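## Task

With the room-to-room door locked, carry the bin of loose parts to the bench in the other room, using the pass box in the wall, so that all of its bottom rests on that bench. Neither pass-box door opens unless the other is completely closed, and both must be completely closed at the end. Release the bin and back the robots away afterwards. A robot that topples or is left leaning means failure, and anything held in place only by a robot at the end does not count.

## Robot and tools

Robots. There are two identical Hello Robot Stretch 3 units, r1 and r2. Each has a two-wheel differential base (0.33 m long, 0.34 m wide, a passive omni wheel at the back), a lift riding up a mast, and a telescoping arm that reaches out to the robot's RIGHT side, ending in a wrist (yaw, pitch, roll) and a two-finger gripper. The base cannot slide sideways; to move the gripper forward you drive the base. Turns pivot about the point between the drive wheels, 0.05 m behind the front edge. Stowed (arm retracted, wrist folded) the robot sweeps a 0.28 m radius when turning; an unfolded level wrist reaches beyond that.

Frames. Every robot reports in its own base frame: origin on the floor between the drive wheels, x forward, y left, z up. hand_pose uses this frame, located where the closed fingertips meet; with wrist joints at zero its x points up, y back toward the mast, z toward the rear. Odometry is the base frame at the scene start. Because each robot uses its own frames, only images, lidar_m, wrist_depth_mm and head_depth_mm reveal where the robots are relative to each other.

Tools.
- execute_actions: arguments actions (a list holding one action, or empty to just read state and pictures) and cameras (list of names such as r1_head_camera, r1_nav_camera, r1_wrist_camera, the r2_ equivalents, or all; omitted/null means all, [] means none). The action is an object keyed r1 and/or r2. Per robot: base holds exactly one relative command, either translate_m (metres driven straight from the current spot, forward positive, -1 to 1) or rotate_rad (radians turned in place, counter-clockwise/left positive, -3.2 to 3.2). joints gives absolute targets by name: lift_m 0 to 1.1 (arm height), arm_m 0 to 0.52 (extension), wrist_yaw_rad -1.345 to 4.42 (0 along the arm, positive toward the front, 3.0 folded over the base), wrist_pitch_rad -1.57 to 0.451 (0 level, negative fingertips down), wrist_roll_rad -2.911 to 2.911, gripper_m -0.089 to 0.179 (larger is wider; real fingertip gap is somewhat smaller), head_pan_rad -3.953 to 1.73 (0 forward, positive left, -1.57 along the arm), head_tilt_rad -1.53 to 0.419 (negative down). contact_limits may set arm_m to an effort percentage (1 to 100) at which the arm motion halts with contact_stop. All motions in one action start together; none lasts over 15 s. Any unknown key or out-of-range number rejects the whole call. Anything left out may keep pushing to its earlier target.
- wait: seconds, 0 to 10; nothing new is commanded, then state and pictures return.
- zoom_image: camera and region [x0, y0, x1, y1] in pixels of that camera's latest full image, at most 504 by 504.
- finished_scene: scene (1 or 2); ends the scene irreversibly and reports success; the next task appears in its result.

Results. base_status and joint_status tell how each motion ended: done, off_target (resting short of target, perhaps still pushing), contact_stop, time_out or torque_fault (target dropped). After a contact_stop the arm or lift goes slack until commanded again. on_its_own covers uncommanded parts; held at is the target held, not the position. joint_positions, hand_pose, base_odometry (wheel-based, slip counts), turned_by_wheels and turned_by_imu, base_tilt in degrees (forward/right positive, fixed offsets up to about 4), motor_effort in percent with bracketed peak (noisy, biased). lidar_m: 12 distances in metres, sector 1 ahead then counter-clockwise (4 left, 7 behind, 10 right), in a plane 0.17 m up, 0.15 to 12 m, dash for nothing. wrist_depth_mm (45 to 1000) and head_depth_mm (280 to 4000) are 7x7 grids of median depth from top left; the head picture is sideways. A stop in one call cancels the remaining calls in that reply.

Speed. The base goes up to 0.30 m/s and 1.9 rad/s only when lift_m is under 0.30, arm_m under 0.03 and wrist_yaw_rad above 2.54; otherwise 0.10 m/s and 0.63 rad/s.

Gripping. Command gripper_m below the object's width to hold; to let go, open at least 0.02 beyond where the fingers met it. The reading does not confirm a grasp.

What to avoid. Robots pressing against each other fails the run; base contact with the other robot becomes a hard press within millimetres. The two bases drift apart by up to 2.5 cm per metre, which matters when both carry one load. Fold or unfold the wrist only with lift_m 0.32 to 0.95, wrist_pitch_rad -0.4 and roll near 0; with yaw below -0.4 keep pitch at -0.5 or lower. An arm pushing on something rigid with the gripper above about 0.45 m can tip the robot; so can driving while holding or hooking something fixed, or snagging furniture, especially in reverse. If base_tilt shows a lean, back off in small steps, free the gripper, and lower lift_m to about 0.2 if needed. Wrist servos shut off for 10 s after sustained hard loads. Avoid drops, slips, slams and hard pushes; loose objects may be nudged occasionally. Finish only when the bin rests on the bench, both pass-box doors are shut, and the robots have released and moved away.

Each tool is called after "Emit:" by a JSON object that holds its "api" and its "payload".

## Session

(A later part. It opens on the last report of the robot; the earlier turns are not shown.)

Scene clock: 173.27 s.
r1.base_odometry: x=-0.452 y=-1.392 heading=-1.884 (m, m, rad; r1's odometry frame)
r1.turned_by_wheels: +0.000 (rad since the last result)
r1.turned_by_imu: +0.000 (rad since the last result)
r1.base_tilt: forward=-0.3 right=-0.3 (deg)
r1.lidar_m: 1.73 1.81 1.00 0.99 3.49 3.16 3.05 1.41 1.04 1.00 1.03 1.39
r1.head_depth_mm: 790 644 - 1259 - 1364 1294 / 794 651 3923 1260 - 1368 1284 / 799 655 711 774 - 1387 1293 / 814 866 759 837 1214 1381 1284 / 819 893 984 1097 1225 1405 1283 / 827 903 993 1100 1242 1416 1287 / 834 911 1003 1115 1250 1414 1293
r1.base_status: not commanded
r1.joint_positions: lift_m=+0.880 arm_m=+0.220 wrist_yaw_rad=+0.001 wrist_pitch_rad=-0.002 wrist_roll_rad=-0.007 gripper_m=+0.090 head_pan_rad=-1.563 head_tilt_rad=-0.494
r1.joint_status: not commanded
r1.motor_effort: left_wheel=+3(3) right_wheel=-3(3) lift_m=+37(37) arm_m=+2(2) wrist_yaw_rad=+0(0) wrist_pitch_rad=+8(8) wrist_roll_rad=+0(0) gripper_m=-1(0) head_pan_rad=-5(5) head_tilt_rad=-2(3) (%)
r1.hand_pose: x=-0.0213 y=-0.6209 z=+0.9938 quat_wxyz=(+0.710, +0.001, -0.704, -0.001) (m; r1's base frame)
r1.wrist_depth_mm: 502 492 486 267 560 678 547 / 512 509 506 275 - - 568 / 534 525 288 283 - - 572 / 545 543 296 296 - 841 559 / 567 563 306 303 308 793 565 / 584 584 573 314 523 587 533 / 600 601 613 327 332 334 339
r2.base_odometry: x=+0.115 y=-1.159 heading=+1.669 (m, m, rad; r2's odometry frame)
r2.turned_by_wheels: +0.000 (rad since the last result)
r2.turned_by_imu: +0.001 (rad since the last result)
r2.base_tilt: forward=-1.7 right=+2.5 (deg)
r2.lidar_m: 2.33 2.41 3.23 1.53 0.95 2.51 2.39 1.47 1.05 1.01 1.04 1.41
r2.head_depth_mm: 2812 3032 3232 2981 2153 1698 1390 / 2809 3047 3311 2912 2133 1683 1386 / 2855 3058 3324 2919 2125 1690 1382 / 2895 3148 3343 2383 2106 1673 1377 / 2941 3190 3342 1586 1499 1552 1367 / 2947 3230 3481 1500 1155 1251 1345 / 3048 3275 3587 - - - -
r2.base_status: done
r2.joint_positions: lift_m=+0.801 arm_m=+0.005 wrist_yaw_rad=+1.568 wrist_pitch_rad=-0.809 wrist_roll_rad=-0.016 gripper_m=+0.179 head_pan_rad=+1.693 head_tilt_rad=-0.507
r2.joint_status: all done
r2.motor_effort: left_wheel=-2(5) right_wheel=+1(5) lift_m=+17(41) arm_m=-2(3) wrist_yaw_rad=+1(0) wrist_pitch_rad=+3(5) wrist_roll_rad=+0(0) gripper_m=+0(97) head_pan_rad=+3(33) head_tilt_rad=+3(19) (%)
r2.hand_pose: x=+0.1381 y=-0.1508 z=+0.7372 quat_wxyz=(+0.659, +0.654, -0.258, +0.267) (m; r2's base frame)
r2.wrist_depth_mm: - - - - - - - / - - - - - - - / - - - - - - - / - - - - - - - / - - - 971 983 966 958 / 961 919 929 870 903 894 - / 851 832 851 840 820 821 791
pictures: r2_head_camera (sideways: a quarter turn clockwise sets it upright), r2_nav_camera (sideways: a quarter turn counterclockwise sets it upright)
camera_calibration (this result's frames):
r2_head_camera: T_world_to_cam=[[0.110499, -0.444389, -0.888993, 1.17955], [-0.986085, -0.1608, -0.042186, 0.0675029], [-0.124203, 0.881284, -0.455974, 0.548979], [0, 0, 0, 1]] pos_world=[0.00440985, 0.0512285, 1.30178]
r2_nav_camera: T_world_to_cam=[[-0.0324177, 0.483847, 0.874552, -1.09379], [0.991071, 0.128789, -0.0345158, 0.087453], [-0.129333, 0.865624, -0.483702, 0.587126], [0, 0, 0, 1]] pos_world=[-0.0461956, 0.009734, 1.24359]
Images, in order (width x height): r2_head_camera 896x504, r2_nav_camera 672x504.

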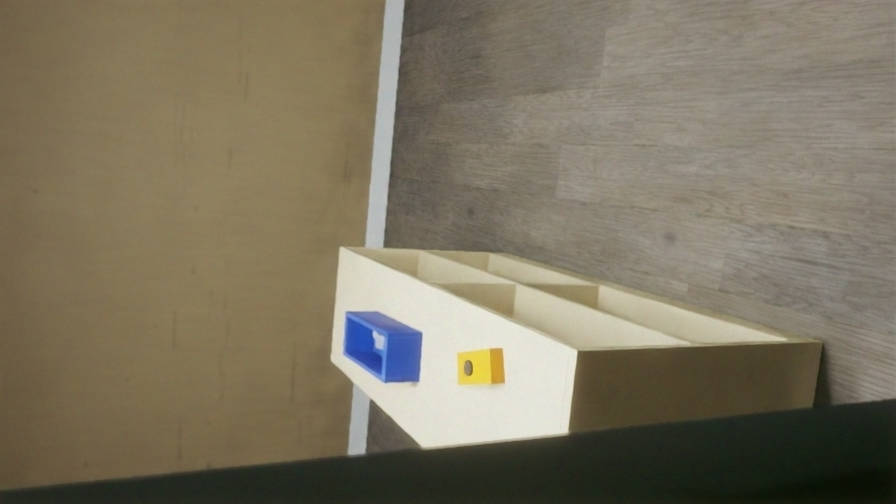

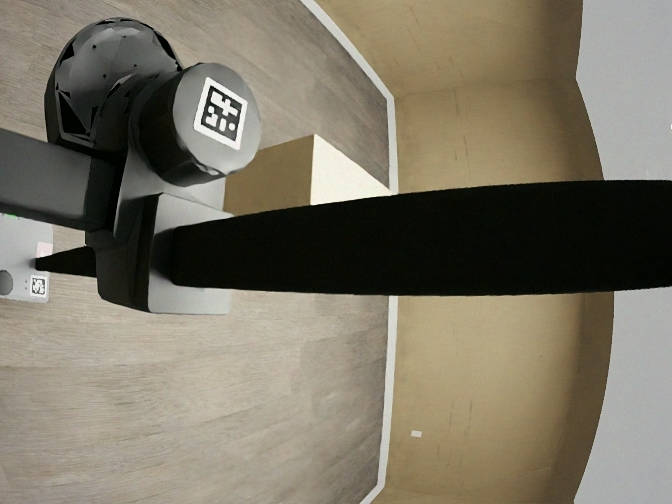

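Emit:
{"api": "execute_actions", "payload": {"actions": [{"r2":{"base":{"rotate_rad":-1.59},"joints":{"lift_m":0.85,"head_pan_rad":-2.6,"head_tilt_rad":-0.7}}}], "cameras": []}}

Emit:
{"api": "execute_actions", "payload": {"actions": [{"r2":{"base":{"translate_m":-0.75}}}], "cameras": ["r2_nav_camera","r2_head_camera"]}}

Scene clock: 187.97 s.
r1.base_odometry: x=-0.452 y=-1.392 heading=-1.884 (m, m, rad; r1's odometry frame)
r1.turned_by_wheels: +0.000 (rad since the last result)
r1.turned_by_imu: +0.000 (rad since the last result)
r1.base_tilt: forward=-0.2 right=-0.3 (deg)
r1.lidar_m: 1.74 1.80 1.00 0.99 3.48 3.17 3.05 1.41 1.03 1.00 1.04 1.39
r1.head_depth_mm: 786 644 - 1255 - 1360 1290 / 794 652 3980 1255 - 1373 1288 / 799 655 713 772 - 1389 1282 / 813 869 758 836 1212 1389 1288 / 821 895 982 1090 1231 1406 1288 / 829 903 994 1106 1240 1423 1289 / 837 912 1005 1119 1250 1418 1292
r1.base_status: not commanded
r1.joint_positions: lift_m=+0.880 arm_m=+0.220 wrist_yaw_rad=+0.001 wrist_pitch_rad=-0.002 wrist_roll_rad=-0.007 gripper_m=+0.090 head_pan_rad=-1.563 head_tilt_rad=-0.494
r1.joint_status: not commanded
r1.motor_effort: left_wheel=+3(3) right_wheel=-4(3) lift_m=+37(37) arm_m=+1(1) wrist_yaw_rad=+0(0) wrist_pitch_rad=+8(7) wrist_roll_rad=+0(0) gripper_m=+1(0) head_pan_rad=-5(5) head_tilt_rad=-3(3) (%)
r1.hand_pose: x=-0.0213 y=-0.6209 z=+0.9938 quat_wxyz=(+0.710, +0.001, -0.704, -0.001) (m; r1's base frame)
r1.wrist_depth_mm: 497 500 488 266 565 667 553 / 506 516 505 275 - - 574 / 532 522 288 284 - - 567 / 545 546 298 295 - 855 567 / 566 559 306 303 308 788 556 / 582 584 582 315 519 599 534 / 608 593 599 328 330 337 340
r2.base_odometry: x=+0.115 y=-1.159 heading=+0.079 (m, m, rad; r2's odometry frame)
r2.turned_by_wheels: -1.590 (rad since the last result)
r2.turned_by_imu: -1.603 (rad since the last result)
r2.base_tilt: forward=-1.7 right=+2.5 (deg)
r2.lidar_m: 1.01 1.04 1.37 2.34 2.40 3.17 1.53 0.95 2.51 2.39 1.51 1.07
r2.head_depth_mm: 2931 3085 1525 1860 1734 1444 1244 / 3063 3335 1488 1215 1591 1444 1245 / 3232 3469 1481 1217 1368 1438 1267 / 3417 3675 2785 1287 1487 1443 1318 / 3553 3780 2776 2115 1707 1472 - / 3186 3434 2776 2101 1700 1503 - / 2859 3071 2756 2097 1696 1496 -
r2.base_status: done
r2.joint_positions: lift_m=+0.849 arm_m=+0.005 wrist_yaw_rad=+1.569 wrist_pitch_rad=-0.809 wrist_roll_rad=-0.016 gripper_m=+0.179 head_pan_rad=-2.593 head_tilt_rad=-0.692
r2.joint_status: all done
r2.motor_effort: left_wheel=+3(9) right_wheel=-4(7) lift_m=+45(45) arm_m=-2(3) wrist_yaw_rad=+1(1) wrist_pitch_rad=+3(3) wrist_roll_rad=+1(0) gripper_m=-1(0) head_pan_rad=-3(34) head_tilt_rad=-4(19) (%)
r2.hand_pose: x=+0.1380 y=-0.1508 z=+0.7861 quat_wxyz=(+0.659, +0.654, -0.258, +0.267) (m; r2's base frame)
r2.wrist_depth_mm: 990 - - - - - - / - - - - - - - / - - - - - - - / - - - - - - - / - - - - - - - / - 979 993 939 953 924 - / 889 893 893 882 864 843 817
pictures: none
No camera images: the call's "cameras" was empty. Leave "cameras" out to get every camera's image.

Scene clock: 196.83 s.
r1.base_odometry: x=-0.452 y=-1.392 heading=-1.884 (m, m, rad; r1's odometry frame)
r1.turned_by_wheels: +0.000 (rad since the last result)
r1.turned_by_imu: +0.000 (rad since the last result)
r1.base_tilt: forward=-0.3 right=-0.3 (deg)
r1.lidar_m: 1.74 1.80 1.00 0.99 3.48 3.17 3.05 1.41 1.03 1.00 1.04 1.39
r1.head_depth_mm: 788 646 - 1259 - 1362 1292 / 795 651 3924 1257 - 1371 1288 / 802 656 712 772 - 1386 1284 / 813 866 760 838 1211 1382 1288 / 822 897 984 1092 1226 1403 1286 / 828 902 992 1100 1245 1421 1289 / 835 914 1003 1121 1255 1415 1292
r1.base_status: not commanded
r1.joint_positions: lift_m=+0.880 arm_m=+0.220 wrist_yaw_rad=+0.001 wrist_pitch_rad=-0.002 wrist_roll_rad=-0.007 gripper_m=+0.090 head_pan_rad=-1.563 head_tilt_rad=-0.494
r1.joint_status: not commanded
r1.motor_effort: left_wheel=+3(3) right_wheel=-3(3) lift_m=+37(37) arm_m=+2(2) wrist_yaw_rad=+0(0) wrist_pitch_rad=+8(8) wrist_roll_rad=+0(0) gripper_m=+1(0) head_pan_rad=-5(4) head_tilt_rad=-3(2) (%)
r1.hand_pose: x=-0.0213 y=-0.6209 z=+0.9938 quat_wxyz=(+0.710, +0.001, -0.704, -0.001) (m; r1's base frame)
r1.wrist_depth_mm: 497 495 488 268 560 669 555 / 514 512 506 276 - - 582 / 528 533 285 286 - - 564 / 542 546 301 294 - 843 565 / 576 569 306 304 308 797 559 / 598 588 571 315 524 598 543 / 604 610 596 330 335 336 341
r2.base_odometry: x=-0.632 y=-1.218 heading=+0.079 (m, m, rad; r2's odometry frame)
r2.turned_by_wheels: +0.000 (rad since the last result)
r2.turned_by_imu: -0.002 (rad since the last result)
r2.base_tilt: forward=-1.7 right=+2.5 (deg)
r2.lidar_m: 1.76 1.81 2.39 2.30 2.36 2.67 1.40 0.82 0.34 0.53 2.50 1.85
r2.head_depth_mm: 2249 2443 2632 2078 1743 1452 1248 / 2376 2565 1490 1426 1665 1452 1248 / 2477 2742 1483 1124 1183 1383 1265 / 2626 2878 2796 1047 930 1106 1233 / 2752 3104 2769 1078 904 793 - / 2952 3283 2770 1154 895 774 - / 2896 3128 2762 2102 894 787 -
r2.base_status: done
r2.joint_positions: lift_m=+0.849 arm_m=+0.005 wrist_yaw_rad=+1.569 wrist_pitch_rad=-0.809 wrist_roll_rad=-0.016 gripper_m=+0.179 head_pan_rad=-2.593 head_tilt_rad=-0.692
r2.joint_status: not commanded
r2.motor_effort: left_wheel=+4(6) right_wheel=-4(8) lift_m=+44(45) arm_m=-3(2) wrist_yaw_rad=+0(0) wrist_pitch_rad=+3(3) wrist_roll_rad=+0(0) gripper_m=-1(1) head_pan_rad=-3(3) head_tilt_rad=-2(3) (%)
r2.hand_pose: x=+0.1380 y=-0.1508 z=+0.7861 quat_wxyz=(+0.659, +0.654, -0.258, +0.267) (m; r2's base frame)
r2.wrist_depth_mm: - - - - - - - / - - - - - - - / - - - - - - - / - - - - - - - / - - - - - - - / 998 979 960 960 943 932 - / 889 885 895 879 860 864 843
pictures: r2_head_camera (sideways: a quarter turn clockwise sets it upright), r2_nav_camera (sideways: a quarter turn counterclockwise sets it upright)
camera_calibration (this result's frames):
r2_head_camera: T_world_to_cam=[[0.491443, 0.365496, -0.790504, 1.0488], [0.560413, -0.827507, -0.0342054, 0.0476703], [-0.666649, -0.426198, -0.611502, 0.754639], [0, 0, 0, 1]] pos_world=[-0.0390632, -0.0222605, 1.29218]
r2_nav_camera: T_world_to_cam=[[-0.556981, -0.309094, 0.770865, -0.955405], [-0.521794, 0.852343, -0.0352531, 0.097633], [-0.646145, -0.421868, -0.636022, 0.788447], [0, 0, 0, 1]] pos_world=[0.0282536, -0.0459054, 1.2414]
Images, in order (width x height): r2_head_camera 896x504, r2_nav_camera 672x504.

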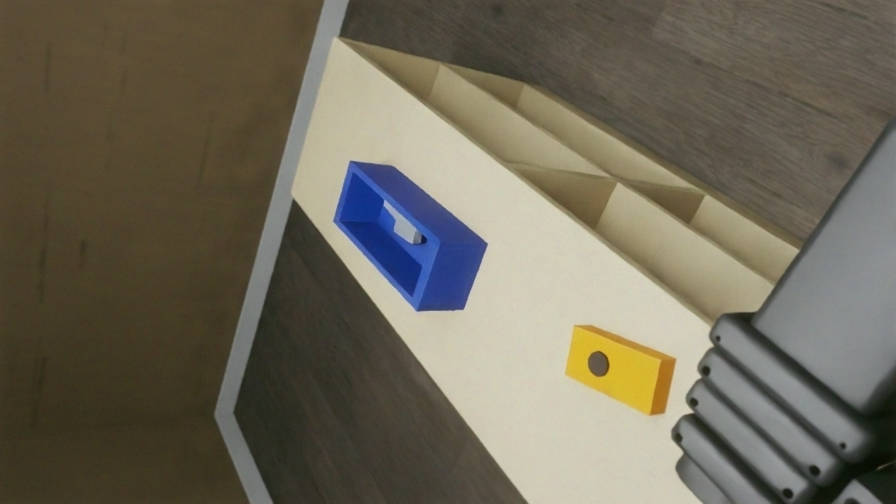

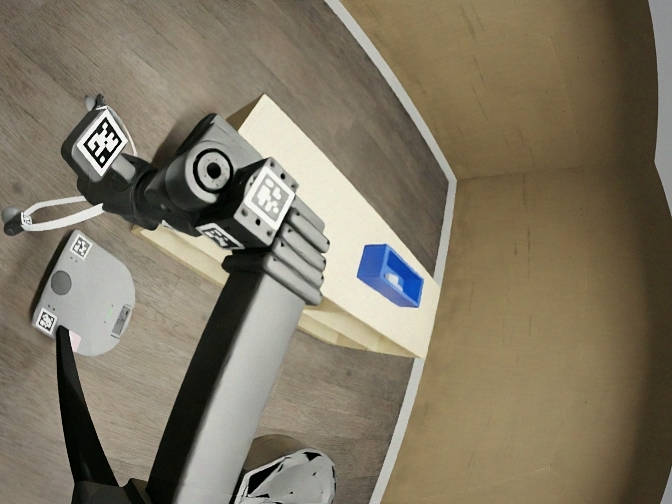

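Emit:
{"api": "execute_actions", "payload": {"actions": [{"r2":{"base":{"translate_m":-0.63},"joints":{"arm_m":0.32,"wrist_yaw_rad":-1.34,"head_pan_rad":-2.0,"head_tilt_rad":-0.9}}}], "cameras": ["r2_wrist_camera","r2_head_camera"]}}

Scene clock: 215.97 s.
r1.base_odometry: x=-0.452 y=-1.392 heading=-1.884 (m, m, rad; r1's odometry frame)
r1.turned_by_wheels: +0.000 (rad since the last result)
r1.turned_by_imu: -0.001 (rad since the last result)
r1.base_tilt: forward=-0.3 right=-0.3 (deg)
r1.lidar_m: 1.73 1.81 1.00 0.99 3.46 3.16 3.06 1.41 1.03 1.00 1.03 1.39
r1.head_depth_mm: 786 645 - 1265 - 1361 1287 / 794 650 3647 1262 - 1374 1289 / 800 656 712 773 - 1389 1288 / 811 864 760 838 1217 1388 1285 / 822 892 984 1090 1224 1398 1283 / 829 903 994 1106 1245 1423 1288 / 837 910 1008 1114 1252 1418 1289
r1.base_status: not commanded
r1.joint_positions: lift_m=+0.880 arm_m=+0.220 wrist_yaw_rad=+0.001 wrist_pitch_rad=-0.002 wrist_roll_rad=-0.007 gripper_m=+0.090 head_pan_rad=-1.563 head_tilt_rad=-0.494
r1.joint_status: not commanded
r1.motor_effort: left_wheel=+3(3) right_wheel=-3(4) lift_m=+37(37) arm_m=+2(2) wrist_yaw_rad=+0(0) wrist_pitch_rad=+8(8) wrist_roll_rad=+0(0) gripper_m=+0(0) head_pan_rad=-5(5) head_tilt_rad=-3(3) (%)
r1.hand_pose: x=-0.0213 y=-0.6209 z=+0.9938 quat_wxyz=(+0.710, +0.001, -0.704, -0.001) (m; r1's base frame)
r1.wrist_depth_mm: 499 492 492 268 559 675 551 / 505 507 500 277 - - 561 / 530 529 290 286 - - 569 / 548 537 299 294 - 869 560 / 569 569 305 306 308 785 554 / 594 579 576 315 524 597 530 / 604 599 598 325 334 333 338
r2.base_odometry: x=-1.260 y=-1.268 heading=+0.079 (m, m, rad; r2's odometry frame)
r2.turned_by_wheels: +0.000 (rad since the last result)
r2.turned_by_imu: -0.001 (rad since the last result)
r2.base_tilt: forward=-1.7 right=+2.6 (deg)
r2.lidar_m: 2.39 2.45 2.39 2.27 2.32 2.02 1.92 0.80 0.35 0.42 0.67 0.56
r2.head_depth_mm: 2594 2532 1079 901 936 - - / 2792 2544 2049 891 - - 1140 / 2658 2532 2045 845 - 1157 1154 / 2530 2529 2168 - 756 948 1137 / 2423 2581 - 823 742 913 1116 / 2326 2483 - 872 766 712 1076 / 2245 - - 865 765 685 878
r2.base_status: done
r2.joint_positions: lift_m=+0.849 arm_m=+0.320 wrist_yaw_rad=-1.339 wrist_pitch_rad=-0.809 wrist_roll_rad=-0.016 gripper_m=+0.179 head_pan_rad=-2.007 head_tilt_rad=-0.889
r2.joint_status: all done
r2.motor_effort: left_wheel=+3(4) right_wheel=-4(8) lift_m=+45(45) arm_m=+2(3) wrist_yaw_rad=-1(1) wrist_pitch_rad=+3(3) wrist_roll_rad=+0(0) gripper_m=-1(0) head_pan_rad=+3(34) head_tilt_rad=-4(18) (%)
r2.hand_pose: x=-0.1766 y=-0.5012 z=+0.7861 quat_wxyz=(+0.343, -0.180, -0.679, -0.623) (m; r2's base frame)
r2.wrist_depth_mm: - - - 579 570 - - / - - - 498 495 - - / - - 462 342 416 - - / - - 399 374 382 404 - / - - 360 341 348 357 - / - 333 326 308 316 322 - / 892 305 288 288 291 299 835
pictures: r2_head_camera (sideways: a quarter turn clockwise sets it upright), r2_wrist_camera
camera_calibration (this result's frames):
r2_head_camera: T_world_to_cam=[[0.267794, 0.705959, -0.655673, 0.874447], [0.926987, -0.374299, -0.0243999, 0.0326609], [-0.262643, -0.601267, -0.75465, 0.938362], [0, 0, 0, 1]] pos_world=[-0.0179935, -0.0408935, 1.28228]
r2_wrist_camera: T_world_to_cam=[[-0.250435, 0.967762, -0.0268108, 0.467963], [0.805786, 0.193009, -0.559871, 0.713872], [-0.536648, -0.161815, -0.828146, 0.643443], [0, 0, 0, 1]] pos_world=[-0.112732, -0.486542, 0.945087]
Images, in order (width x height): r2_head_camera 896x504, r2_wrist_camera 644x364.

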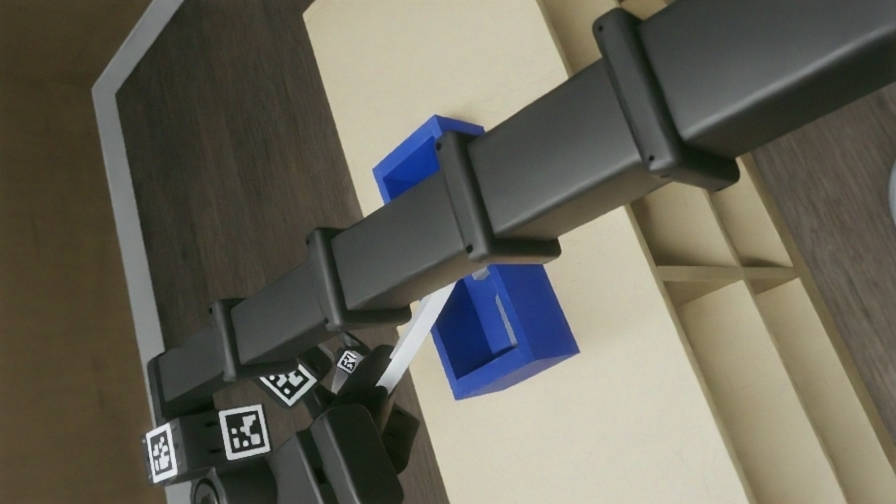

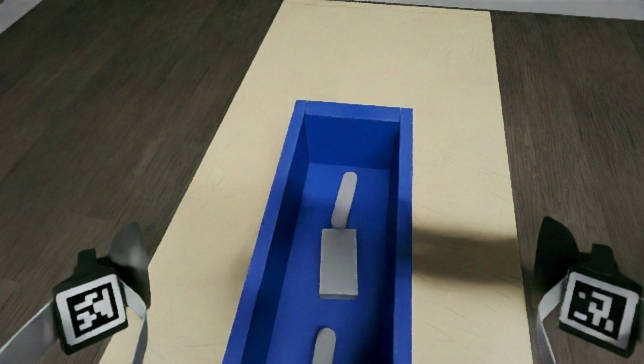

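Emit:
{"api": "execute_actions", "payload": {"actions": [{"r2":{"base":{"translate_m":-0.052},"joints":{"arm_m":0.328,"lift_m":0.725}}}], "cameras": ["r2_wrist_camera","r2_nav_camera"]}}

Scene clock: 229.57 s.
r1.base_odometry: x=-0.452 y=-1.392 heading=-1.884 (m, m, rad; r1's odometry frame)
r1.turned_by_wheels: +0.000 (rad since the last result)
r1.turned_by_imu: +0.000 (rad since the last result)
r1.base_tilt: forward=-0.3 right=-0.3 (deg)
r1.lidar_m: 1.74 1.80 1.00 0.99 3.49 3.17 3.04 1.42 1.04 0.99 1.04 1.39
r1.head_depth_mm: 789 644 - 1262 - 1357 1292 / 791 650 3676 1259 - 1370 1289 / 798 655 712 771 - 1388 1283 / 811 867 758 833 1216 1375 1290 / 820 896 984 1091 1228 1402 1285 / 828 905 994 1101 1241 1417 1282 / 835 911 1005 1123 1256 1415 1292
r1.base_status: not commanded
r1.joint_positions: lift_m=+0.880 arm_m=+0.220 wrist_yaw_rad=+0.001 wrist_pitch_rad=-0.002 wrist_roll_rad=-0.007 gripper_m=+0.090 head_pan_rad=-1.563 head_tilt_rad=-0.494
r1.joint_status: not commanded
r1.motor_effort: left_wheel=+3(3) right_wheel=-4(3) lift_m=+37(37) arm_m=+2(2) wrist_yaw_rad=+0(0) wrist_pitch_rad=+7(7) wrist_roll_rad=+0(0) gripper_m=+0(1) head_pan_rad=-5(5) head_tilt_rad=-3(3) (%)
r1.hand_pose: x=-0.0213 y=-0.6209 z=+0.9938 quat_wxyz=(+0.710, +0.001, -0.704, -0.001) (m; r1's base frame)
r1.wrist_depth_mm: 497 501 487 268 556 669 553 / 517 507 507 276 - - 567 / 532 527 289 287 - - 556 / 543 541 302 295 - 842 572 / 564 572 306 306 306 792 552 / 582 591 577 313 520 590 534 / 612 599 601 327 329 336 339
r2.base_odometry: x=-1.312 y=-1.272 heading=+0.079 (m, m, rad; r2's odometry frame)
r2.turned_by_wheels: +0.000 (rad since the last result)
r2.turned_by_imu: +0.000 (rad since the last result)
r2.base_tilt: forward=-1.7 right=+2.5 (deg)
r2.lidar_m: 2.44 2.50 2.39 2.27 2.33 1.96 1.86 0.75 0.92 0.34 0.75 0.60
r2.head_depth_mm: 2511 2546 1997 904 1041 1282 1176 / 2755 2557 2050 899 823 1243 - / 2649 2508 2028 835 804 - 1120 / 2548 2526 2032 845 - 958 1138 / 2437 2504 2092 - 740 894 1115 / 2322 2473 2153 820 740 714 1079 / 2241 2413 2069 - 766 697 877
r2.base_status: done
r2.joint_positions: lift_m=+0.726 arm_m=+0.328 wrist_yaw_rad=-1.326 wrist_pitch_rad=-0.776 wrist_roll_rad=-0.001 gripper_m=+0.179 head_pan_rad=-2.007 head_tilt_rad=-0.889
r2.joint_status: all done
r2.motor_effort: left_wheel=+8(10) right_wheel=-10(11) lift_m=+10(41) arm_m=+0(1) wrist_yaw_rad=-12(13) wrist_pitch_rad=-7(8) wrist_roll_rad=-9(10) gripper_m=-2(1) head_pan_rad=+3(3) head_tilt_rad=-4(5) (%)
r2.hand_pose: x=-0.1824 y=-0.5130 z=+0.6678 quat_wxyz=(+0.351, -0.191, -0.680, -0.614) (m; r2's base frame)
r2.wrist_depth_mm: - - 426 386 374 367 - / - - 329 215 202 315 - / - - 199 252 230 274 - / - 268 177 239 229 240 248 / 990 242 152 214 207 217 224 / 887 122 157 167 188 155 - / - 114 164 154 161 143 178
pictures: r2_nav_camera (sideways: a quarter turn counterclockwise sets it upright), r2_wrist_camera
camera_calibration (this result's frames):
r2_nav_camera: T_world_to_cam=[[-0.35174, -0.691363, 0.631107, -0.774527], [-0.903196, 0.427822, -0.0347171, 0.0992527], [-0.245999, -0.582225, -0.774918, 0.966653], [0, 0, 0, 1]] pos_world=[0.0550085, -0.0151319, 1.24133]
r2_wrist_camera: T_world_to_cam=[[-0.252869, 0.966779, -0.0373718, 0.480854], [0.788795, 0.183641, -0.586582, 0.664543], [-0.560232, -0.177807, -0.809027, 0.515142], [0, 0, 0, 1]] pos_world=[-0.113997, -0.495321, 0.824543]
Images, in order (width x height): r2_nav_camera 672x504, r2_wrist_camera 644x364.

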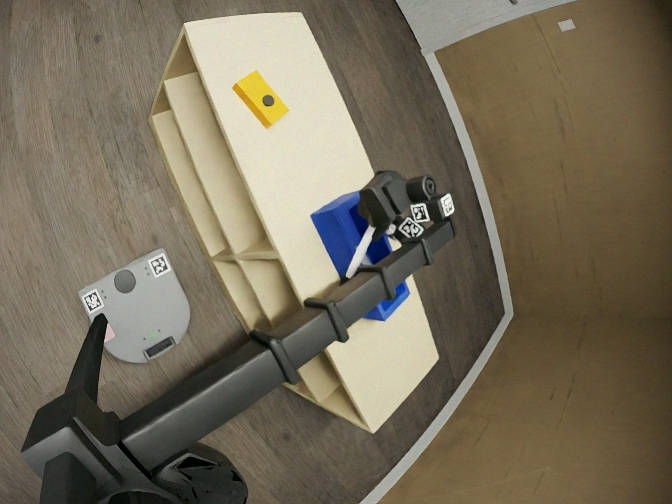

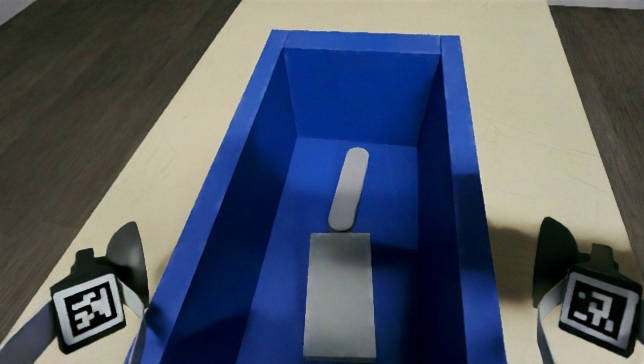

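Emit:
{"api": "execute_actions", "payload": {"actions": [{"r2":{"joints":{"lift_m":0.8}}}], "cameras": []}}

Emit:
{"api": "execute_actions", "payload": {"actions": [{"r2":{"base":{"translate_m":-0.082},"joints":{"arm_m":0.354,"lift_m":0.85,"wrist_pitch_rad":-1.2}}}], "cameras": ["r2_wrist_camera"]}}

Scene clock: 241.03 s.
r1.base_odometry: x=-0.452 y=-1.392 heading=-1.884 (m, m, rad; r1's odometry frame)
r1.turned_by_wheels: +0.000 (rad since the last result)
r1.turned_by_imu: +0.000 (rad since the last result)
r1.base_tilt: forward=-0.3 right=-0.3 (deg)
r1.lidar_m: 1.73 1.80 1.00 0.99 3.47 3.17 3.05 1.42 1.03 1.00 1.04 1.39
r1.head_depth_mm: 786 644 - 1259 - 1354 1288 / 793 651 3691 1257 - 1370 1287 / 799 656 712 773 - 1384 1284 / 812 865 757 834 1218 1381 1282 / 821 893 989 1091 1227 1408 1284 / 827 906 993 1102 1245 1421 1290 / 836 911 1007 1117 1252 1420 1291
r1.base_status: not commanded
r1.joint_positions: lift_m=+0.880 arm_m=+0.220 wrist_yaw_rad=+0.001 wrist_pitch_rad=-0.002 wrist_roll_rad=-0.007 gripper_m=+0.090 head_pan_rad=-1.563 head_tilt_rad=-0.494
r1.joint_status: not commanded
r1.motor_effort: left_wheel=+3(3) right_wheel=-3(3) lift_m=+37(37) arm_m=+3(2) wrist_yaw_rad=-1(0) wrist_pitch_rad=+8(8) wrist_roll_rad=+0(0) gripper_m=-1(0) head_pan_rad=-5(5) head_tilt_rad=-3(3) (%)
r1.hand_pose: x=-0.0213 y=-0.6209 z=+0.9938 quat_wxyz=(+0.710, +0.001, -0.704, -0.001) (m; r1's base frame)
r1.wrist_depth_mm: 496 493 491 268 563 668 551 / 519 510 505 275 - - 555 / 528 524 289 284 - - 573 / 546 546 299 296 - 855 569 / 567 558 305 305 307 771 556 / 585 584 561 314 521 598 544 / 599 606 599 328 333 335 334
r2.base_odometry: x=-1.312 y=-1.272 heading=+0.079 (m, m, rad; r2's odometry frame)
r2.turned_by_wheels: +0.000 (rad since the last result)
r2.turned_by_imu: +0.000 (rad since the last result)
r2.base_tilt: forward=-1.7 right=+2.5 (deg)
r2.lidar_m: 2.44 2.51 2.39 2.26 2.32 1.96 1.86 0.75 0.91 0.33 0.75 0.60
r2.head_depth_mm: 2515 2520 1997 901 1042 1281 - / 2765 2548 2050 899 823 - - / 2676 2525 2036 839 - - 1147 / 2561 2521 2045 - 755 972 1133 / 2438 2495 - 822 740 896 1113 / 2320 2510 - 788 738 712 1075 / 2245 2414 - 858 766 697 877
r2.base_status: not commanded
r2.joint_positions: lift_m=+0.799 arm_m=+0.328 wrist_yaw_rad=-1.339 wrist_pitch_rad=-0.808 wrist_roll_rad=-0.012 gripper_m=+0.179 head_pan_rad=-2.007 head_tilt_rad=-0.889
r2.joint_status: all done
r2.motor_effort: left_wheel=+4(8) right_wheel=-4(10) lift_m=+45(47) arm_m=+0(0) wrist_yaw_rad=-2(13) wrist_pitch_rad=+2(7) wrist_roll_rad=-2(9) gripper_m=-1(1) head_pan_rad=+3(3) head_tilt_rad=-4(4) (%)
r2.hand_pose: x=-0.1768 y=-0.5095 z=+0.7363 quat_wxyz=(+0.342, -0.181, -0.680, -0.623) (m; r2's base frame)
r2.wrist_depth_mm: - - - 488 480 501 - / - - 456 425 417 422 - / - - 380 264 262 364 - / - - 337 308 306 327 - / - 322 299 285 281 296 958 / 953 281 245 259 258 269 - / 835 257 219 221 228 248 772
pictures: none
No camera images: the call's "cameras" was empty. Leave "cameras" out to get every camera's image.

Scene clock: 243.23 s.
r1.base_odometry: x=-0.452 y=-1.392 heading=-1.884 (m, m, rad; r1's odometry frame)
r1.turned_by_wheels: +0.000 (rad since the last result)
r1.turned_by_imu: +0.000 (rad since the last result)
r1.base_tilt: forward=-0.3 right=-0.3 (deg)
r1.lidar_m: 1.74 1.81 1.00 0.99 3.50 3.17 3.04 1.41 1.04 1.00 1.03 1.39
r1.head_depth_mm: 789 644 - 1253 - 1365 1293 / 793 649 3691 1259 - 1371 1290 / 800 656 712 771 - 1393 1291 / 810 867 759 835 1213 1383 1287 / 820 897 982 1095 1231 1406 1289 / 827 904 996 1106 1241 1424 1292 / 836 910 1005 1117 1251 1422 1293
r1.base_status: not commanded
r1.joint_positions: lift_m=+0.880 arm_m=+0.220 wrist_yaw_rad=+0.001 wrist_pitch_rad=-0.002 wrist_roll_rad=-0.007 gripper_m=+0.090 head_pan_rad=-1.563 head_tilt_rad=-0.494
r1.joint_status: not commanded
r1.motor_effort: left_wheel=+3(3) right_wheel=-3(3) lift_m=+37(37) arm_m=+2(2) wrist_yaw_rad=+0(0) wrist_pitch_rad=+8(8) wrist_roll_rad=+0(0) gripper_m=+1(0) head_pan_rad=-5(5) head_tilt_rad=-3(3) (%)
r1.hand_pose: x=-0.0213 y=-0.6209 z=+0.9938 quat_wxyz=(+0.710, +0.001, -0.704, -0.001) (m; r1's base frame)
r1.wrist_depth_mm: 495 494 494 267 560 671 549 / 514 512 511 278 - - 572 / 526 528 289 283 - - 556 / 545 543 298 294 - 836 566 / 556 567 304 304 308 777 571 / 583 582 569 317 519 597 543 / 607 604 608 327 333 339 337
r2.base_odometry: x=-1.394 y=-1.279 heading=+0.079 (m, m, rad; r2's odometry frame)
r2.turned_by_wheels: +0.000 (rad since the last result)
r2.turned_by_imu: +0.000 (rad since the last result)
r2.base_tilt: forward=-1.8 right=+2.5 (deg)
r2.lidar_m: 2.52 2.60 2.38 2.26 2.32 1.88 1.78 0.68 0.80 0.33 0.87 0.67
r2.head_depth_mm: 2420 2473 2055 901 931 - - / 2718 2556 2071 901 - - 1136 / 2664 2515 2046 - - 1176 1154 / 2564 2522 2148 - 757 980 1129 / 2447 2599 - 836 754 914 1118 / 2329 2351 1921 822 739 712 1074 / 2236 - - 868 724 698 1026
r2.base_status: done
r2.joint_positions: lift_m=+0.849 arm_m=+0.354 wrist_yaw_rad=-1.339 wrist_pitch_rad=-1.201 wrist_roll_rad=-0.013 gripper_m=+0.179 head_pan_rad=-2.007 head_tilt_rad=-0.889
r2.joint_status: all done
r2.motor_effort: left_wheel=+3(5) right_wheel=-3(9) lift_m=+46(45) arm_m=+2(5) wrist_yaw_rad=-2(2) wrist_pitch_rad=+0(2) wrist_roll_rad=-2(2) gripper_m=-1(1) head_pan_rad=+3(3) head_tilt_rad=-4(5) (%)
r2.hand_pose: x=-0.0898 y=-0.5146 z=+0.7406 quat_wxyz=(+0.214, -0.044, -0.704, -0.676) (m; r2's base frame)
r2.wrist_depth_mm: - - 336 333 328 324 - / - - 325 239 229 313 975 / - - 314 294 287 304 944 / 992 311 303 288 283 293 926 / 939 300 293 274 275 284 891 / 929 288 283 269 269 277 - / 885 279 265 265 260 266 -
pictures: r2_wrist_camera
camera_calibration (this result's frames):
r2_wrist_camera: T_world_to_cam=[[-0.235216, 0.971344, -0.0341254, 0.510119], [0.953597, 0.223844, -0.201364, 0.384698], [-0.187955, -0.0799059, -0.978922, 0.835243], [0, 0, 0, 1]] pos_world=[-0.0898701, -0.514872, 0.91251]
Images, in order (width x height): r2_wrist_camera 644x364.

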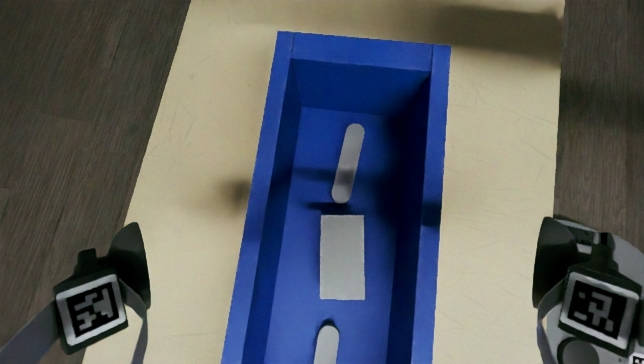

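Emit:
{"api": "execute_actions", "payload": {"actions": [{"r2":{"joints":{"arm_m":0.357,"lift_m":0.783}}}], "cameras": ["r2_wrist_camera"]}}

Emit:
{"api": "execute_actions", "payload": {"actions": [{"r2":{"joints":{"gripper_m":0.07}}}], "cameras": ["r2_wrist_camera"]}}

Emit:
{"api": "execute_actions", "payload": {"actions": [{"r2":{"joints":{"lift_m":0.82,"head_pan_rad":-1.5}}}], "cameras": ["r2_wrist_camera","r2_head_camera"]}}

Scene clock: 253.97 s.
r1.base_odometry: x=-0.452 y=-1.392 heading=-1.884 (m, m, rad; r1's odometry frame)
r1.turned_by_wheels: +0.000 (rad since the last result)
r1.turned_by_imu: +0.000 (rad since the last result)
r1.base_tilt: forward=-0.3 right=-0.3 (deg)
r1.lidar_m: 1.74 1.81 1.00 0.99 3.50 3.15 3.05 1.42 1.04 1.00 1.04 1.39
r1.head_depth_mm: 788 647 - 1252 - 1353 1290 / 791 650 3666 1254 - 1371 1287 / 801 656 711 773 - 1394 1291 / 814 865 757 832 1217 1381 1291 / 821 895 986 1091 1228 1404 1294 / 830 904 992 1105 1249 1422 1282 / 837 909 1004 1118 1251 1424 1293
r1.base_status: not commanded
r1.joint_positions: lift_m=+0.880 arm_m=+0.220 wrist_yaw_rad=+0.001 wrist_pitch_rad=-0.002 wrist_roll_rad=-0.007 gripper_m=+0.090 head_pan_rad=-1.563 head_tilt_rad=-0.494
r1.joint_status: not commanded
r1.motor_effort: left_wheel=+3(3) right_wheel=-3(3) lift_m=+37(37) arm_m=+2(2) wrist_yaw_rad=-1(0) wrist_pitch_rad=+8(8) wrist_roll_rad=+0(0) gripper_m=-2(0) head_pan_rad=-5(5) head_tilt_rad=-2(3) (%)
r1.hand_pose: x=-0.0213 y=-0.6209 z=+0.9938 quat_wxyz=(+0.710, +0.001, -0.704, -0.001) (m; r1's base frame)
r1.wrist_depth_mm: 490 488 487 268 571 679 552 / 515 516 509 277 - - 571 / 525 526 288 286 - - 572 / 543 544 298 294 - 827 569 / 574 559 305 306 308 771 565 / 579 583 577 314 519 597 546 / 611 617 612 328 331 337 339
r2.base_odometry: x=-1.394 y=-1.279 heading=+0.079 (m, m, rad; r2's odometry frame)
r2.turned_by_wheels: +0.000 (rad since the last result)
r2.turned_by_imu: +0.000 (rad since the last result)
r2.base_tilt: forward=-1.7 right=+2.6 (deg)
r2.lidar_m: 2.53 2.59 2.38 2.26 2.32 1.88 1.78 0.68 0.81 0.33 0.87 0.67
r2.head_depth_mm: 2410 2481 2057 901 1039 1282 - / 2693 2543 2053 899 825 - - / 2673 2531 2050 897 - - 1136 / 2533 2503 2044 - - 963 1133 / 2428 2509 - 810 753 912 1114 / 2342 2500 2027 819 738 712 1078 / 2255 2440 - 766 724 695 1027
r2.base_status: not commanded
r2.joint_positions: lift_m=+0.784 arm_m=+0.357 wrist_yaw_rad=-1.339 wrist_pitch_rad=-1.201 wrist_roll_rad=-0.013 gripper_m=+0.179 head_pan_rad=-2.007 head_tilt_rad=-0.889
r2.joint_status: all done
r2.motor_effort: left_wheel=+3(3) right_wheel=-4(4) lift_m=+17(41) arm_m=+2(2) wrist_yaw_rad=-2(2) wrist_pitch_rad=+0(0) wrist_roll_rad=-2(2) gripper_m=+0(1) head_pan_rad=+3(3) head_tilt_rad=-4(4) (%)
r2.hand_pose: x=-0.0898 y=-0.5176 z=+0.6747 quat_wxyz=(+0.214, -0.044, -0.704, -0.676) (m; r2's base frame)
r2.wrist_depth_mm: - 266 260 185 177 247 249 / 975 255 248 234 219 238 240 / 929 247 178 228 225 230 232 / 914 237 168 220 218 223 226 / 873 231 171 184 195 216 219 / 851 223 162 180 182 131 - / 218 216 150 201 193 205 204
pictures: r2_wrist_camera
camera_calibration (this result's frames):
r2_wrist_camera: T_world_to_cam=[[-0.235218, 0.971343, -0.0341245, 0.510784], [0.953597, 0.223846, -0.201358, 0.372093], [-0.187949, -0.0799041, -0.978923, 0.770482], [0, 0, 0, 1]] pos_world=[-0.0898696, -0.517874, 0.846597]
Images, in order (width x height): r2_wrist_camera 644x364.

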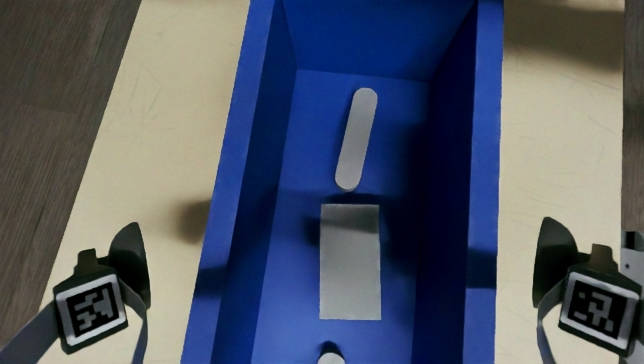

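Scene clock: 255.53 s.
r1.base_odometry: x=-0.452 y=-1.392 heading=-1.884 (m, m, rad; r1's odometry frame)
r1.turned_by_wheels: +0.000 (rad since the last result)
r1.turned_by_imu: +0.000 (rad since the last result)
r1.base_tilt: forward=-0.3 right=-0.3 (deg)
r1.lidar_m: 1.73 1.81 1.00 0.99 3.47 3.16 3.05 1.41 1.03 1.00 1.04 1.39
r1.head_depth_mm: 786 644 - 1260 - 1364 1296 / 792 650 3690 1245 - 1374 1290 / 799 655 713 772 - 1384 1288 / 812 867 759 834 1218 1385 1282 / 823 896 984 1094 1229 1401 1284 / 829 904 993 1104 1240 1425 1292 / 832 911 1005 1118 1251 1425 1292
r1.base_status: not commanded
r1.joint_positions: lift_m=+0.880 arm_m=+0.220 wrist_yaw_rad=+0.001 wrist_pitch_rad=-0.002 wrist_roll_rad=-0.007 gripper_m=+0.090 head_pan_rad=-1.563 head_tilt_rad=-0.494
r1.joint_status: not commanded
r1.motor_effort: left_wheel=+3(3) right_wheel=-3(3) lift_m=+37(37) arm_m=+2(2) wrist_yaw_rad=+0(0) wrist_pitch_rad=+8(7) wrist_roll_rad=+1(0) gripper_m=-1(0) head_pan_rad=-5(5) head_tilt_rad=-3(3) (%)
r1.hand_pose: x=-0.0213 y=-0.6209 z=+0.9938 quat_wxyz=(+0.710, +0.001, -0.704, -0.001) (m; r1's base frame)
r1.wrist_depth_mm: 490 492 491 270 562 669 545 / 514 512 502 277 - - 570 / 535 525 288 287 - - 560 / 539 539 299 294 - 834 557 / 560 556 307 305 310 793 555 / 582 590 578 315 520 598 536 / 603 611 594 331 334 338 342
r2.base_odometry: x=-1.394 y=-1.279 heading=+0.079 (m, m, rad; r2's odometry frame)
r2.turned_by_wheels: +0.000 (rad since the last result)
r2.turned_by_imu: +0.000 (rad since the last result)
r2.base_tilt: forward=-1.7 right=+2.5 (deg)
r2.lidar_m: 2.51 2.59 2.38 2.26 2.32 1.88 1.78 0.68 0.80 0.33 0.87 0.67
r2.head_depth_mm: 2415 2480 2064 899 1044 1280 - / 2708 2528 2042 901 823 - - / 2664 2531 2039 898 - - 1141 / 2539 2497 2036 - - 962 1133 / 2444 2514 2180 819 754 911 1119 / 2324 2500 2016 809 729 711 1078 / 2244 2441 - 764 723 697 1025
r2.base_status: not commanded
r2.joint_positions: lift_m=+0.783 arm_m=+0.357 wrist_yaw_rad=-1.341 wrist_pitch_rad=-1.214 wrist_roll_rad=-0.013 gripper_m=+0.072 head_pan_rad=-2.007 head_tilt_rad=-0.889
r2.joint_status: all done
r2.motor_effort: left_wheel=+2(3) right_wheel=-3(4) lift_m=+21(21) arm_m=+2(2) wrist_yaw_rad=+1(1) wrist_pitch_rad=+4(4) wrist_roll_rad=-2(2) gripper_m=-34(100) head_pan_rad=+3(3) head_tilt_rad=-5(5) (%)
r2.hand_pose: x=-0.0866 y=-0.5167 z=+0.6736 quat_wxyz=(+0.209, -0.040, -0.704, -0.678) (m; r2's base frame)
r2.wrist_depth_mm: - 261 253 185 175 243 244 / 957 250 185 228 218 236 237 / 933 243 168 224 220 227 231 / 925 235 173 216 214 224 224 / 870 230 158 181 189 131 217 / 225 223 150 176 176 126 211 / 219 214 156 199 191 204 -
pictures: r2_wrist_camera
camera_calibration (this result's frames):
r2_wrist_camera: T_world_to_cam=[[-0.232157, 0.972078, -0.0341725, 0.511259], [0.956709, 0.221865, -0.188374, 0.359161], [-0.175533, -0.0764256, -0.981503, 0.774716], [0, 0, 0, 1]] pos_world=[-0.0889314, -0.51746, 0.845513]
Images, in order (width x height): r2_wrist_camera 644x364.

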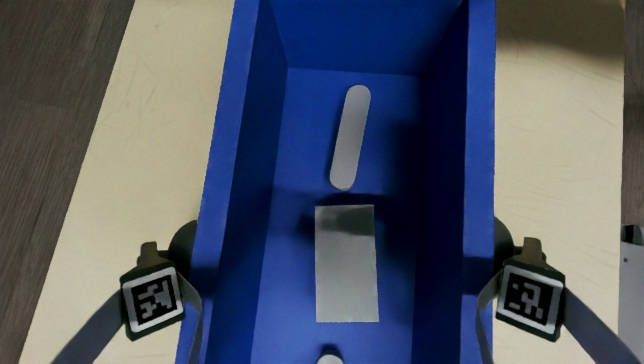

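Scene clock: 256.67 s.
r1.base_odometry: x=-0.452 y=-1.392 heading=-1.884 (m, m, rad; r1's odometry frame)
r1.turned_by_wheels: +0.000 (rad since the last result)
r1.turned_by_imu: +0.000 (rad since the last result)
r1.base_tilt: forward=-0.3 right=-0.3 (deg)
r1.lidar_m: 1.73 1.81 1.00 0.99 3.48 3.18 3.06 1.41 1.03 1.00 1.04 1.39
r1.head_depth_mm: 788 645 - 1256 - 1353 1286 / 792 650 3671 1259 - 1374 1278 / 799 655 710 770 - 1392 1287 / 813 866 759 835 1211 1381 1288 / 822 897 984 1096 1229 1406 1290 / 829 904 994 1104 1247 1424 1285 / 837 912 1005 1119 1251 1424 1300
r1.base_status: not commanded
r1.joint_positions: lift_m=+0.880 arm_m=+0.220 wrist_yaw_rad=+0.001 wrist_pitch_rad=-0.002 wrist_roll_rad=-0.007 gripper_m=+0.090 head_pan_rad=-1.563 head_tilt_rad=-0.494
r1.joint_status: not commanded
r1.motor_effort: left_wheel=+3(3) right_wheel=-3(3) lift_m=+37(37) arm_m=+2(2) wrist_yaw_rad=+0(0) wrist_pitch_rad=+8(8) wrist_roll_rad=+0(0) gripper_m=-1(1) head_pan_rad=-5(5) head_tilt_rad=-3(3) (%)
r1.hand_pose: x=-0.0213 y=-0.6209 z=+0.9938 quat_wxyz=(+0.710, +0.001, -0.704, -0.001) (m; r1's base frame)
r1.wrist_depth_mm: 494 491 494 268 557 671 553 / 510 510 508 274 - - 560 / 528 529 288 285 - - 566 / 552 542 296 293 - 836 560 / 565 557 307 304 310 796 562 / 594 580 558 315 531 600 535 / 598 616 600 325 334 336 337
r2.base_odometry: x=-1.394 y=-1.279 heading=+0.079 (m, m, rad; r2's odometry frame)
r2.turned_by_wheels: +0.000 (rad since the last result)
r2.turned_by_imu: +0.000 (rad since the last result)
r2.base_tilt: forward=-1.7 right=+2.6 (deg)
r2.lidar_m: 2.52 2.59 2.37 2.26 2.32 1.88 1.78 0.68 0.80 0.33 0.87 0.67
r2.head_depth_mm: 2250 2486 - 787 745 904 1108 / 2286 2491 - 787 745 901 1122 / 2285 2516 - 763 735 903 1120 / 2317 2478 2024 798 740 900 1117 / 2325 2530 2043 893 768 910 1129 / 2343 2482 2029 892 767 924 1127 / 2319 2502 2028 887 761 939 1124
r2.base_status: not commanded
r2.joint_positions: lift_m=+0.819 arm_m=+0.357 wrist_yaw_rad=-1.341 wrist_pitch_rad=-1.214 wrist_roll_rad=-0.013 gripper_m=+0.077 head_pan_rad=-1.507 head_tilt_rad=-0.889
r2.joint_status: all done
r2.on_its_own: gripper_m is held at +0.077, not at your +0.070, by its stall guard, which is still easing
r2.motor_effort: left_wheel=+2(2) right_wheel=-3(3) lift_m=+50(53) arm_m=+2(2) wrist_yaw_rad=+1(1) wrist_pitch_rad=+4(5) wrist_roll_rad=-2(2) gripper_m=-9(34) head_pan_rad=+3(26) head_tilt_rad=-5(4) (%)
r2.hand_pose: x=-0.0866 y=-0.5167 z=+0.7095 quat_wxyz=(+0.209, -0.040, -0.704, -0.678) (m; r2's base frame)
r2.wrist_depth_mm: - - 294 185 175 282 938 / - 991 185 228 218 272 936 / 988 285 168 223 221 264 888 / 937 273 173 217 213 256 872 / 923 265 158 182 189 131 255 / 866 260 151 176 176 126 - / 874 249 156 200 191 238 -
pictures: r2_head_camera (sideways: a quarter turn clockwise sets it upright), r2_wrist_camera
camera_calibration (this result's frames):
r2_head_camera: T_world_to_cam=[[-0.103325, 0.748055, -0.655544, 0.876543], [0.992975, 0.115781, -0.0243909, 0.0322466], [0.0576536, -0.653459, -0.754763, 0.936555], [0, 0, 0, 1]] pos_world=[0.00455324, -0.0474349, 1.28228]
r2_wrist_camera: T_world_to_cam=[[-0.232148, 0.97208, -0.0341739, 0.512489], [0.956759, 0.221876, -0.188106, 0.365671], [-0.175271, -0.0763645, -0.981554, 0.810028], [0, 0, 0, 1]] pos_world=[-0.088911, -0.517457, 0.881385]
Images, in order (width x height): r2_head_camera 896x504, r2_wrist_camera 644x364.

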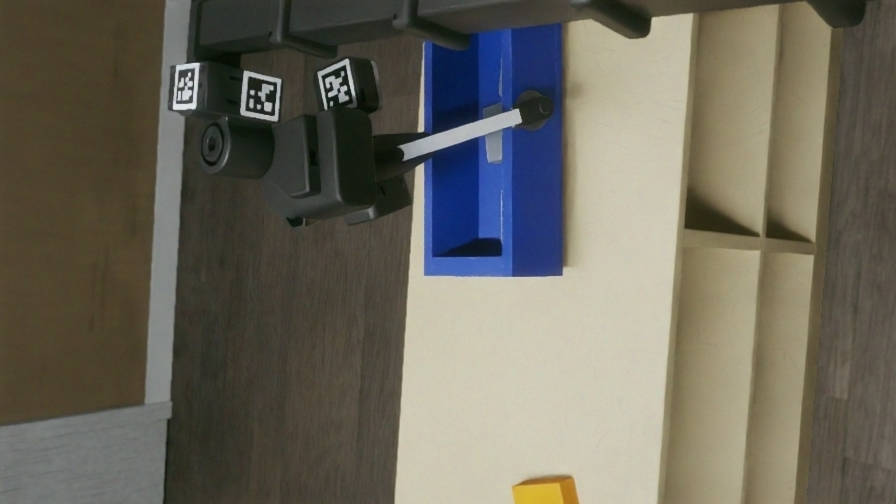

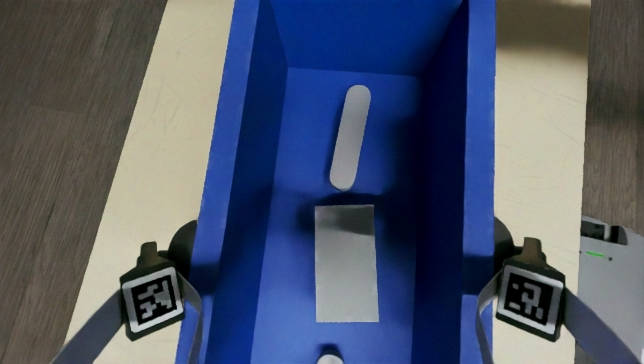

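Emit:
{"api": "execute_actions", "payload": {"actions": [{"r2":{"base":{"translate_m":1.0},"joints":{"lift_m":0.97,"arm_m":0.02,"wrist_yaw_rad":1.4,"head_pan_rad":-0.5,"head_tilt_rad":-0.6}}}], "cameras": ["r2_wrist_camera","r2_nav_camera"]}}

Emit:
{"api": "execute_actions", "payload": {"actions": [{"r2":{"base":{"translate_m":0.87}}}], "cameras": ["r2_nav_camera"]}}

Scene clock: 280.83 s.
r1.base_odometry: x=-0.452 y=-1.392 heading=-1.884 (m, m, rad; r1's odometry frame)
r1.turned_by_wheels: +0.000 (rad since the last result)
r1.turned_by_imu: -0.001 (rad since the last result)
r1.base_tilt: forward=-0.3 right=-0.3 (deg)
r1.lidar_m: 1.73 1.80 0.99 0.99 3.49 3.17 3.04 1.41 1.03 1.00 1.04 1.39
r1.head_depth_mm: 788 644 - 1256 - 1361 1293 / 796 651 3655 1264 - 1373 1281 / 799 657 712 773 - 1390 1287 / 814 865 759 834 1219 1383 1287 / 821 895 986 1095 1224 1404 1284 / 827 904 994 1104 1239 1422 1293 / 834 908 1000 1119 1249 1423 1285
r1.base_status: not commanded
r1.joint_positions: lift_m=+0.880 arm_m=+0.220 wrist_yaw_rad=+0.001 wrist_pitch_rad=-0.002 wrist_roll_rad=-0.007 gripper_m=+0.090 head_pan_rad=-1.563 head_tilt_rad=-0.494
r1.joint_status: not commanded
r1.motor_effort: left_wheel=+3(3) right_wheel=-4(4) lift_m=+37(37) arm_m=+2(2) wrist_yaw_rad=+0(0) wrist_pitch_rad=+8(7) wrist_roll_rad=+0(0) gripper_m=-1(1) head_pan_rad=-5(5) head_tilt_rad=-2(3) (%)
r1.hand_pose: x=-0.0213 y=-0.6209 z=+0.9938 quat_wxyz=(+0.710, +0.001, -0.704, -0.001) (m; r1's base frame)
r1.wrist_depth_mm: 499 489 481 269 561 680 538 / 518 507 504 277 - - 566 / 526 524 290 284 - - 563 / 551 547 298 294 - 854 553 / 563 563 304 306 308 784 555 / 589 590 562 315 525 600 540 / 595 608 591 325 334 333 340
r2.base_odometry: x=-0.397 y=-1.199 heading=+0.079 (m, m, rad; r2's odometry frame)
r2.turned_by_wheels: +0.000 (rad since the last result)
r2.turned_by_imu: +0.002 (rad since the last result)
r2.base_tilt: forward=-1.7 right=+2.6 (deg)
r2.lidar_m: 1.53 1.56 2.08 2.31 2.37 2.92 1.62 0.49 0.54 2.43 2.25 1.60
r2.head_depth_mm: 829 913 2199 2370 1903 1554 1310 / 944 1023 1055 2152 1884 1544 1303 / 1125 1730 1377 2158 1881 1536 1300 / 1287 1402 1539 2043 1883 1526 1299 / 1444 1641 1672 1928 1867 1536 1289 / 1684 1844 1576 1805 1850 1511 1285 / 2039 3286 1478 1690 1797 1514 1281
r2.base_status: done
r2.joint_positions: lift_m=+0.969 arm_m=+0.020 wrist_yaw_rad=+1.400 wrist_pitch_rad=-1.214 wrist_roll_rad=-0.014 gripper_m=+0.092 head_pan_rad=-0.507 head_tilt_rad=-0.606
r2.joint_status: all done
r2.on_its_own: gripper_m is held at +0.091, not at your +0.070, by its stall guard, which is not easing now
r2.motor_effort: left_wheel=+2(8) right_wheel=-3(4) lift_m=+49(51) arm_m=-2(3) wrist_yaw_rad=+0(1) wrist_pitch_rad=+4(5) wrist_roll_rad=-1(2) gripper_m=-24(24) head_pan_rad=+3(39) head_tilt_rad=+3(21) (%)
r2.hand_pose: x=+0.0445 y=-0.1768 z=+0.8594 quat_wxyz=(+0.706, +0.682, -0.179, +0.070) (m; r2's base frame)
r2.wrist_depth_mm: - - - 185 175 - - / - - 186 228 216 - - / - - 171 225 223 - - / - - 175 218 215 - - / - - 159 183 208 - - / - - 150 177 175 128 965 / - - 159 201 187 936 934
pictures: r2_nav_camera (sideways: a quarter turn counterclockwise sets it upright), r2_wrist_camera
camera_calibration (this result's frames):
r2_nav_camera: T_world_to_cam=[[0.483678, -0.299245, 0.822501, -1.02907], [-0.482017, -0.87546, -0.0350591, 0.0971416], [0.730558, -0.379502, -0.567682, 0.691146], [0, 0, 0, 1]] pos_world=[0.039638, 0.0393922, 1.24216]
r2_wrist_camera: T_world_to_cam=[[-0.164043, -0.985876, -0.0337281, -0.131958], [-0.967786, 0.167464, -0.188007, 0.268974], [0.191, 0.00180041, -0.981588, 1.00373], [0, 0, 0, 1]] pos_world=[0.0469496, -0.176945, 1.03137]
Images, in order (width x height): r2_nav_camera 672x504, r2_wrist_camera 644x364.

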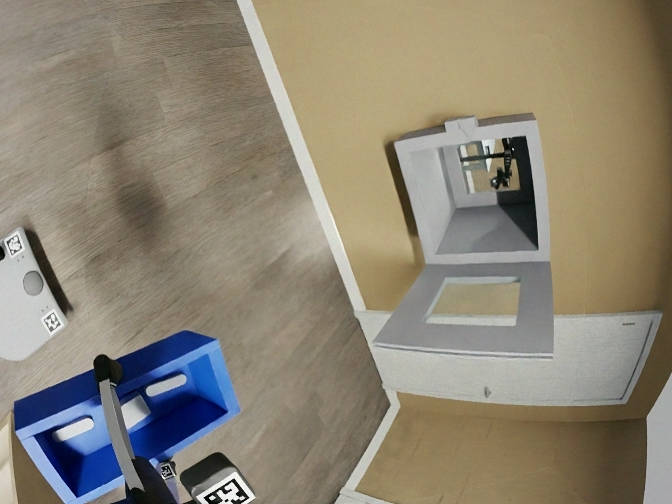

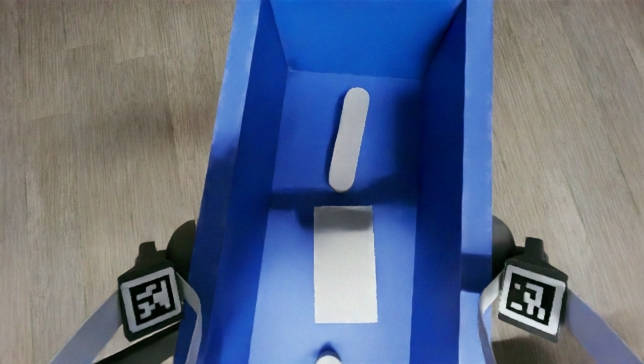

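Scene clock: 290.50 s.
r1.base_odometry: x=-0.452 y=-1.392 heading=-1.884 (m, m, rad; r1's odometry frame)
r1.turned_by_wheels: +0.000 (rad since the last result)
r1.turned_by_imu: -0.001 (rad since the last result)
r1.base_tilt: forward=-0.3 right=-0.3 (deg)
r1.lidar_m: 1.74 1.80 1.00 0.99 3.46 3.17 3.06 1.41 1.03 1.00 1.03 1.39
r1.head_depth_mm: 786 645 - 1249 - 1362 1289 / 796 651 3976 1256 - 1371 1292 / 798 655 710 771 - 1391 1289 / 813 864 758 834 1215 1383 1282 / 821 897 987 1094 1227 1402 1287 / 830 901 993 1108 1241 1426 1284 / 835 912 1003 1118 1250 1423 1294
r1.base_status: not commanded
r1.joint_positions: lift_m=+0.880 arm_m=+0.220 wrist_yaw_rad=+0.001 wrist_pitch_rad=-0.002 wrist_roll_rad=-0.007 gripper_m=+0.090 head_pan_rad=-1.563 head_tilt_rad=-0.494
r1.joint_status: not commanded
r1.motor_effort: left_wheel=+3(3) right_wheel=-3(3) lift_m=+37(37) arm_m=+2(2) wrist_yaw_rad=+0(0) wrist_pitch_rad=+7(8) wrist_roll_rad=+0(0) gripper_m=-1(1) head_pan_rad=-4(5) head_tilt_rad=-2(3) (%)
r1.hand_pose: x=-0.0213 y=-0.6209 z=+0.9938 quat_wxyz=(+0.710, +0.001, -0.704, -0.001) (m; r1's base frame)
r1.wrist_depth_mm: 491 484 496 267 555 681 546 / 516 511 506 278 - - 561 / 521 534 289 281 - - 563 / 550 550 297 296 - 838 557 / 557 561 305 302 306 799 567 / 580 584 571 317 528 591 534 / 609 611 594 328 332 337 338
r2.base_odometry: x=+0.470 y=-1.130 heading=+0.080 (m, m, rad; r2's odometry frame)
r2.turned_by_wheels: +0.000 (rad since the last result)
r2.turned_by_imu: +0.002 (rad since the last result)
r2.base_tilt: forward=-1.8 right=+2.5 (deg)
r2.lidar_m: 0.66 0.67 0.89 2.20 2.41 3.21 1.29 1.30 2.51 2.39 0.97 0.69
r2.head_depth_mm: 476 833 884 924 858 1473 1304 / 448 943 1008 1007 820 1365 1301 / 425 1066 1169 1022 794 1229 1298 / 403 1337 1215 1015 789 1116 1255 / 384 - 3389 971 760 686 1190 / 366 399 438 482 550 654 1095 / 358 404 493 449 733 878 1005
r2.base_status: done
r2.joint_positions: lift_m=+0.969 arm_m=+0.020 wrist_yaw_rad=+1.400 wrist_pitch_rad=-1.215 wrist_roll_rad=-0.014 gripper_m=+0.092 head_pan_rad=-0.507 head_tilt_rad=-0.606
r2.joint_status: not commanded
r2.on_its_own: gripper_m is held at +0.091, not at your +0.070, by its stall guard, which is not easing now
r2.motor_effort: left_wheel=+2(9) right_wheel=-3(4) lift_m=+50(50) arm_m=-2(2) wrist_yaw_rad=+0(0) wrist_pitch_rad=+5(5) wrist_roll_rad=-1(1) gripper_m=-24(24) head_pan_rad=+3(3) head_tilt_rad=+3(3) (%)
r2.hand_pose: x=+0.0442 y=-0.1768 z=+0.8594 quat_wxyz=(+0.706, +0.682, -0.179, +0.070) (m; r2's base frame)
r2.wrist_depth_mm: 786 849 815 185 176 - - / 994 - 186 228 216 - - / - - 171 226 223 - - / - - 175 218 216 - - / - - 160 183 209 996 - / - - 150 177 176 127 964 / - - 158 200 187 969 960
pictures: r2_nav_camera (sideways: a quarter turn counterclockwise sets it upright)
camera_calibration (this result's frames):
r2_nav_camera: T_world_to_cam=[[0.483654, -0.299231, 0.82252, -1.02909], [-0.482015, -0.875461, -0.0350589, 0.0971414], [0.730575, -0.379511, -0.567655, 0.69111], [0, 0, 0, 1]] pos_world=[0.0396397, 0.0393912, 1.24216]
Images, in order (width x height): r2_nav_camera 672x504.

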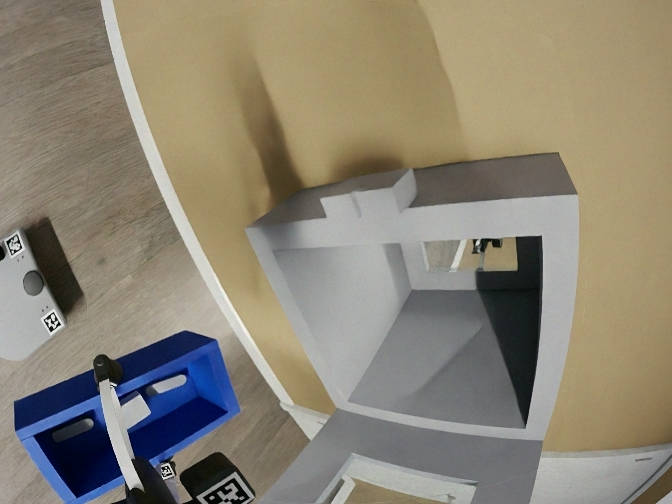

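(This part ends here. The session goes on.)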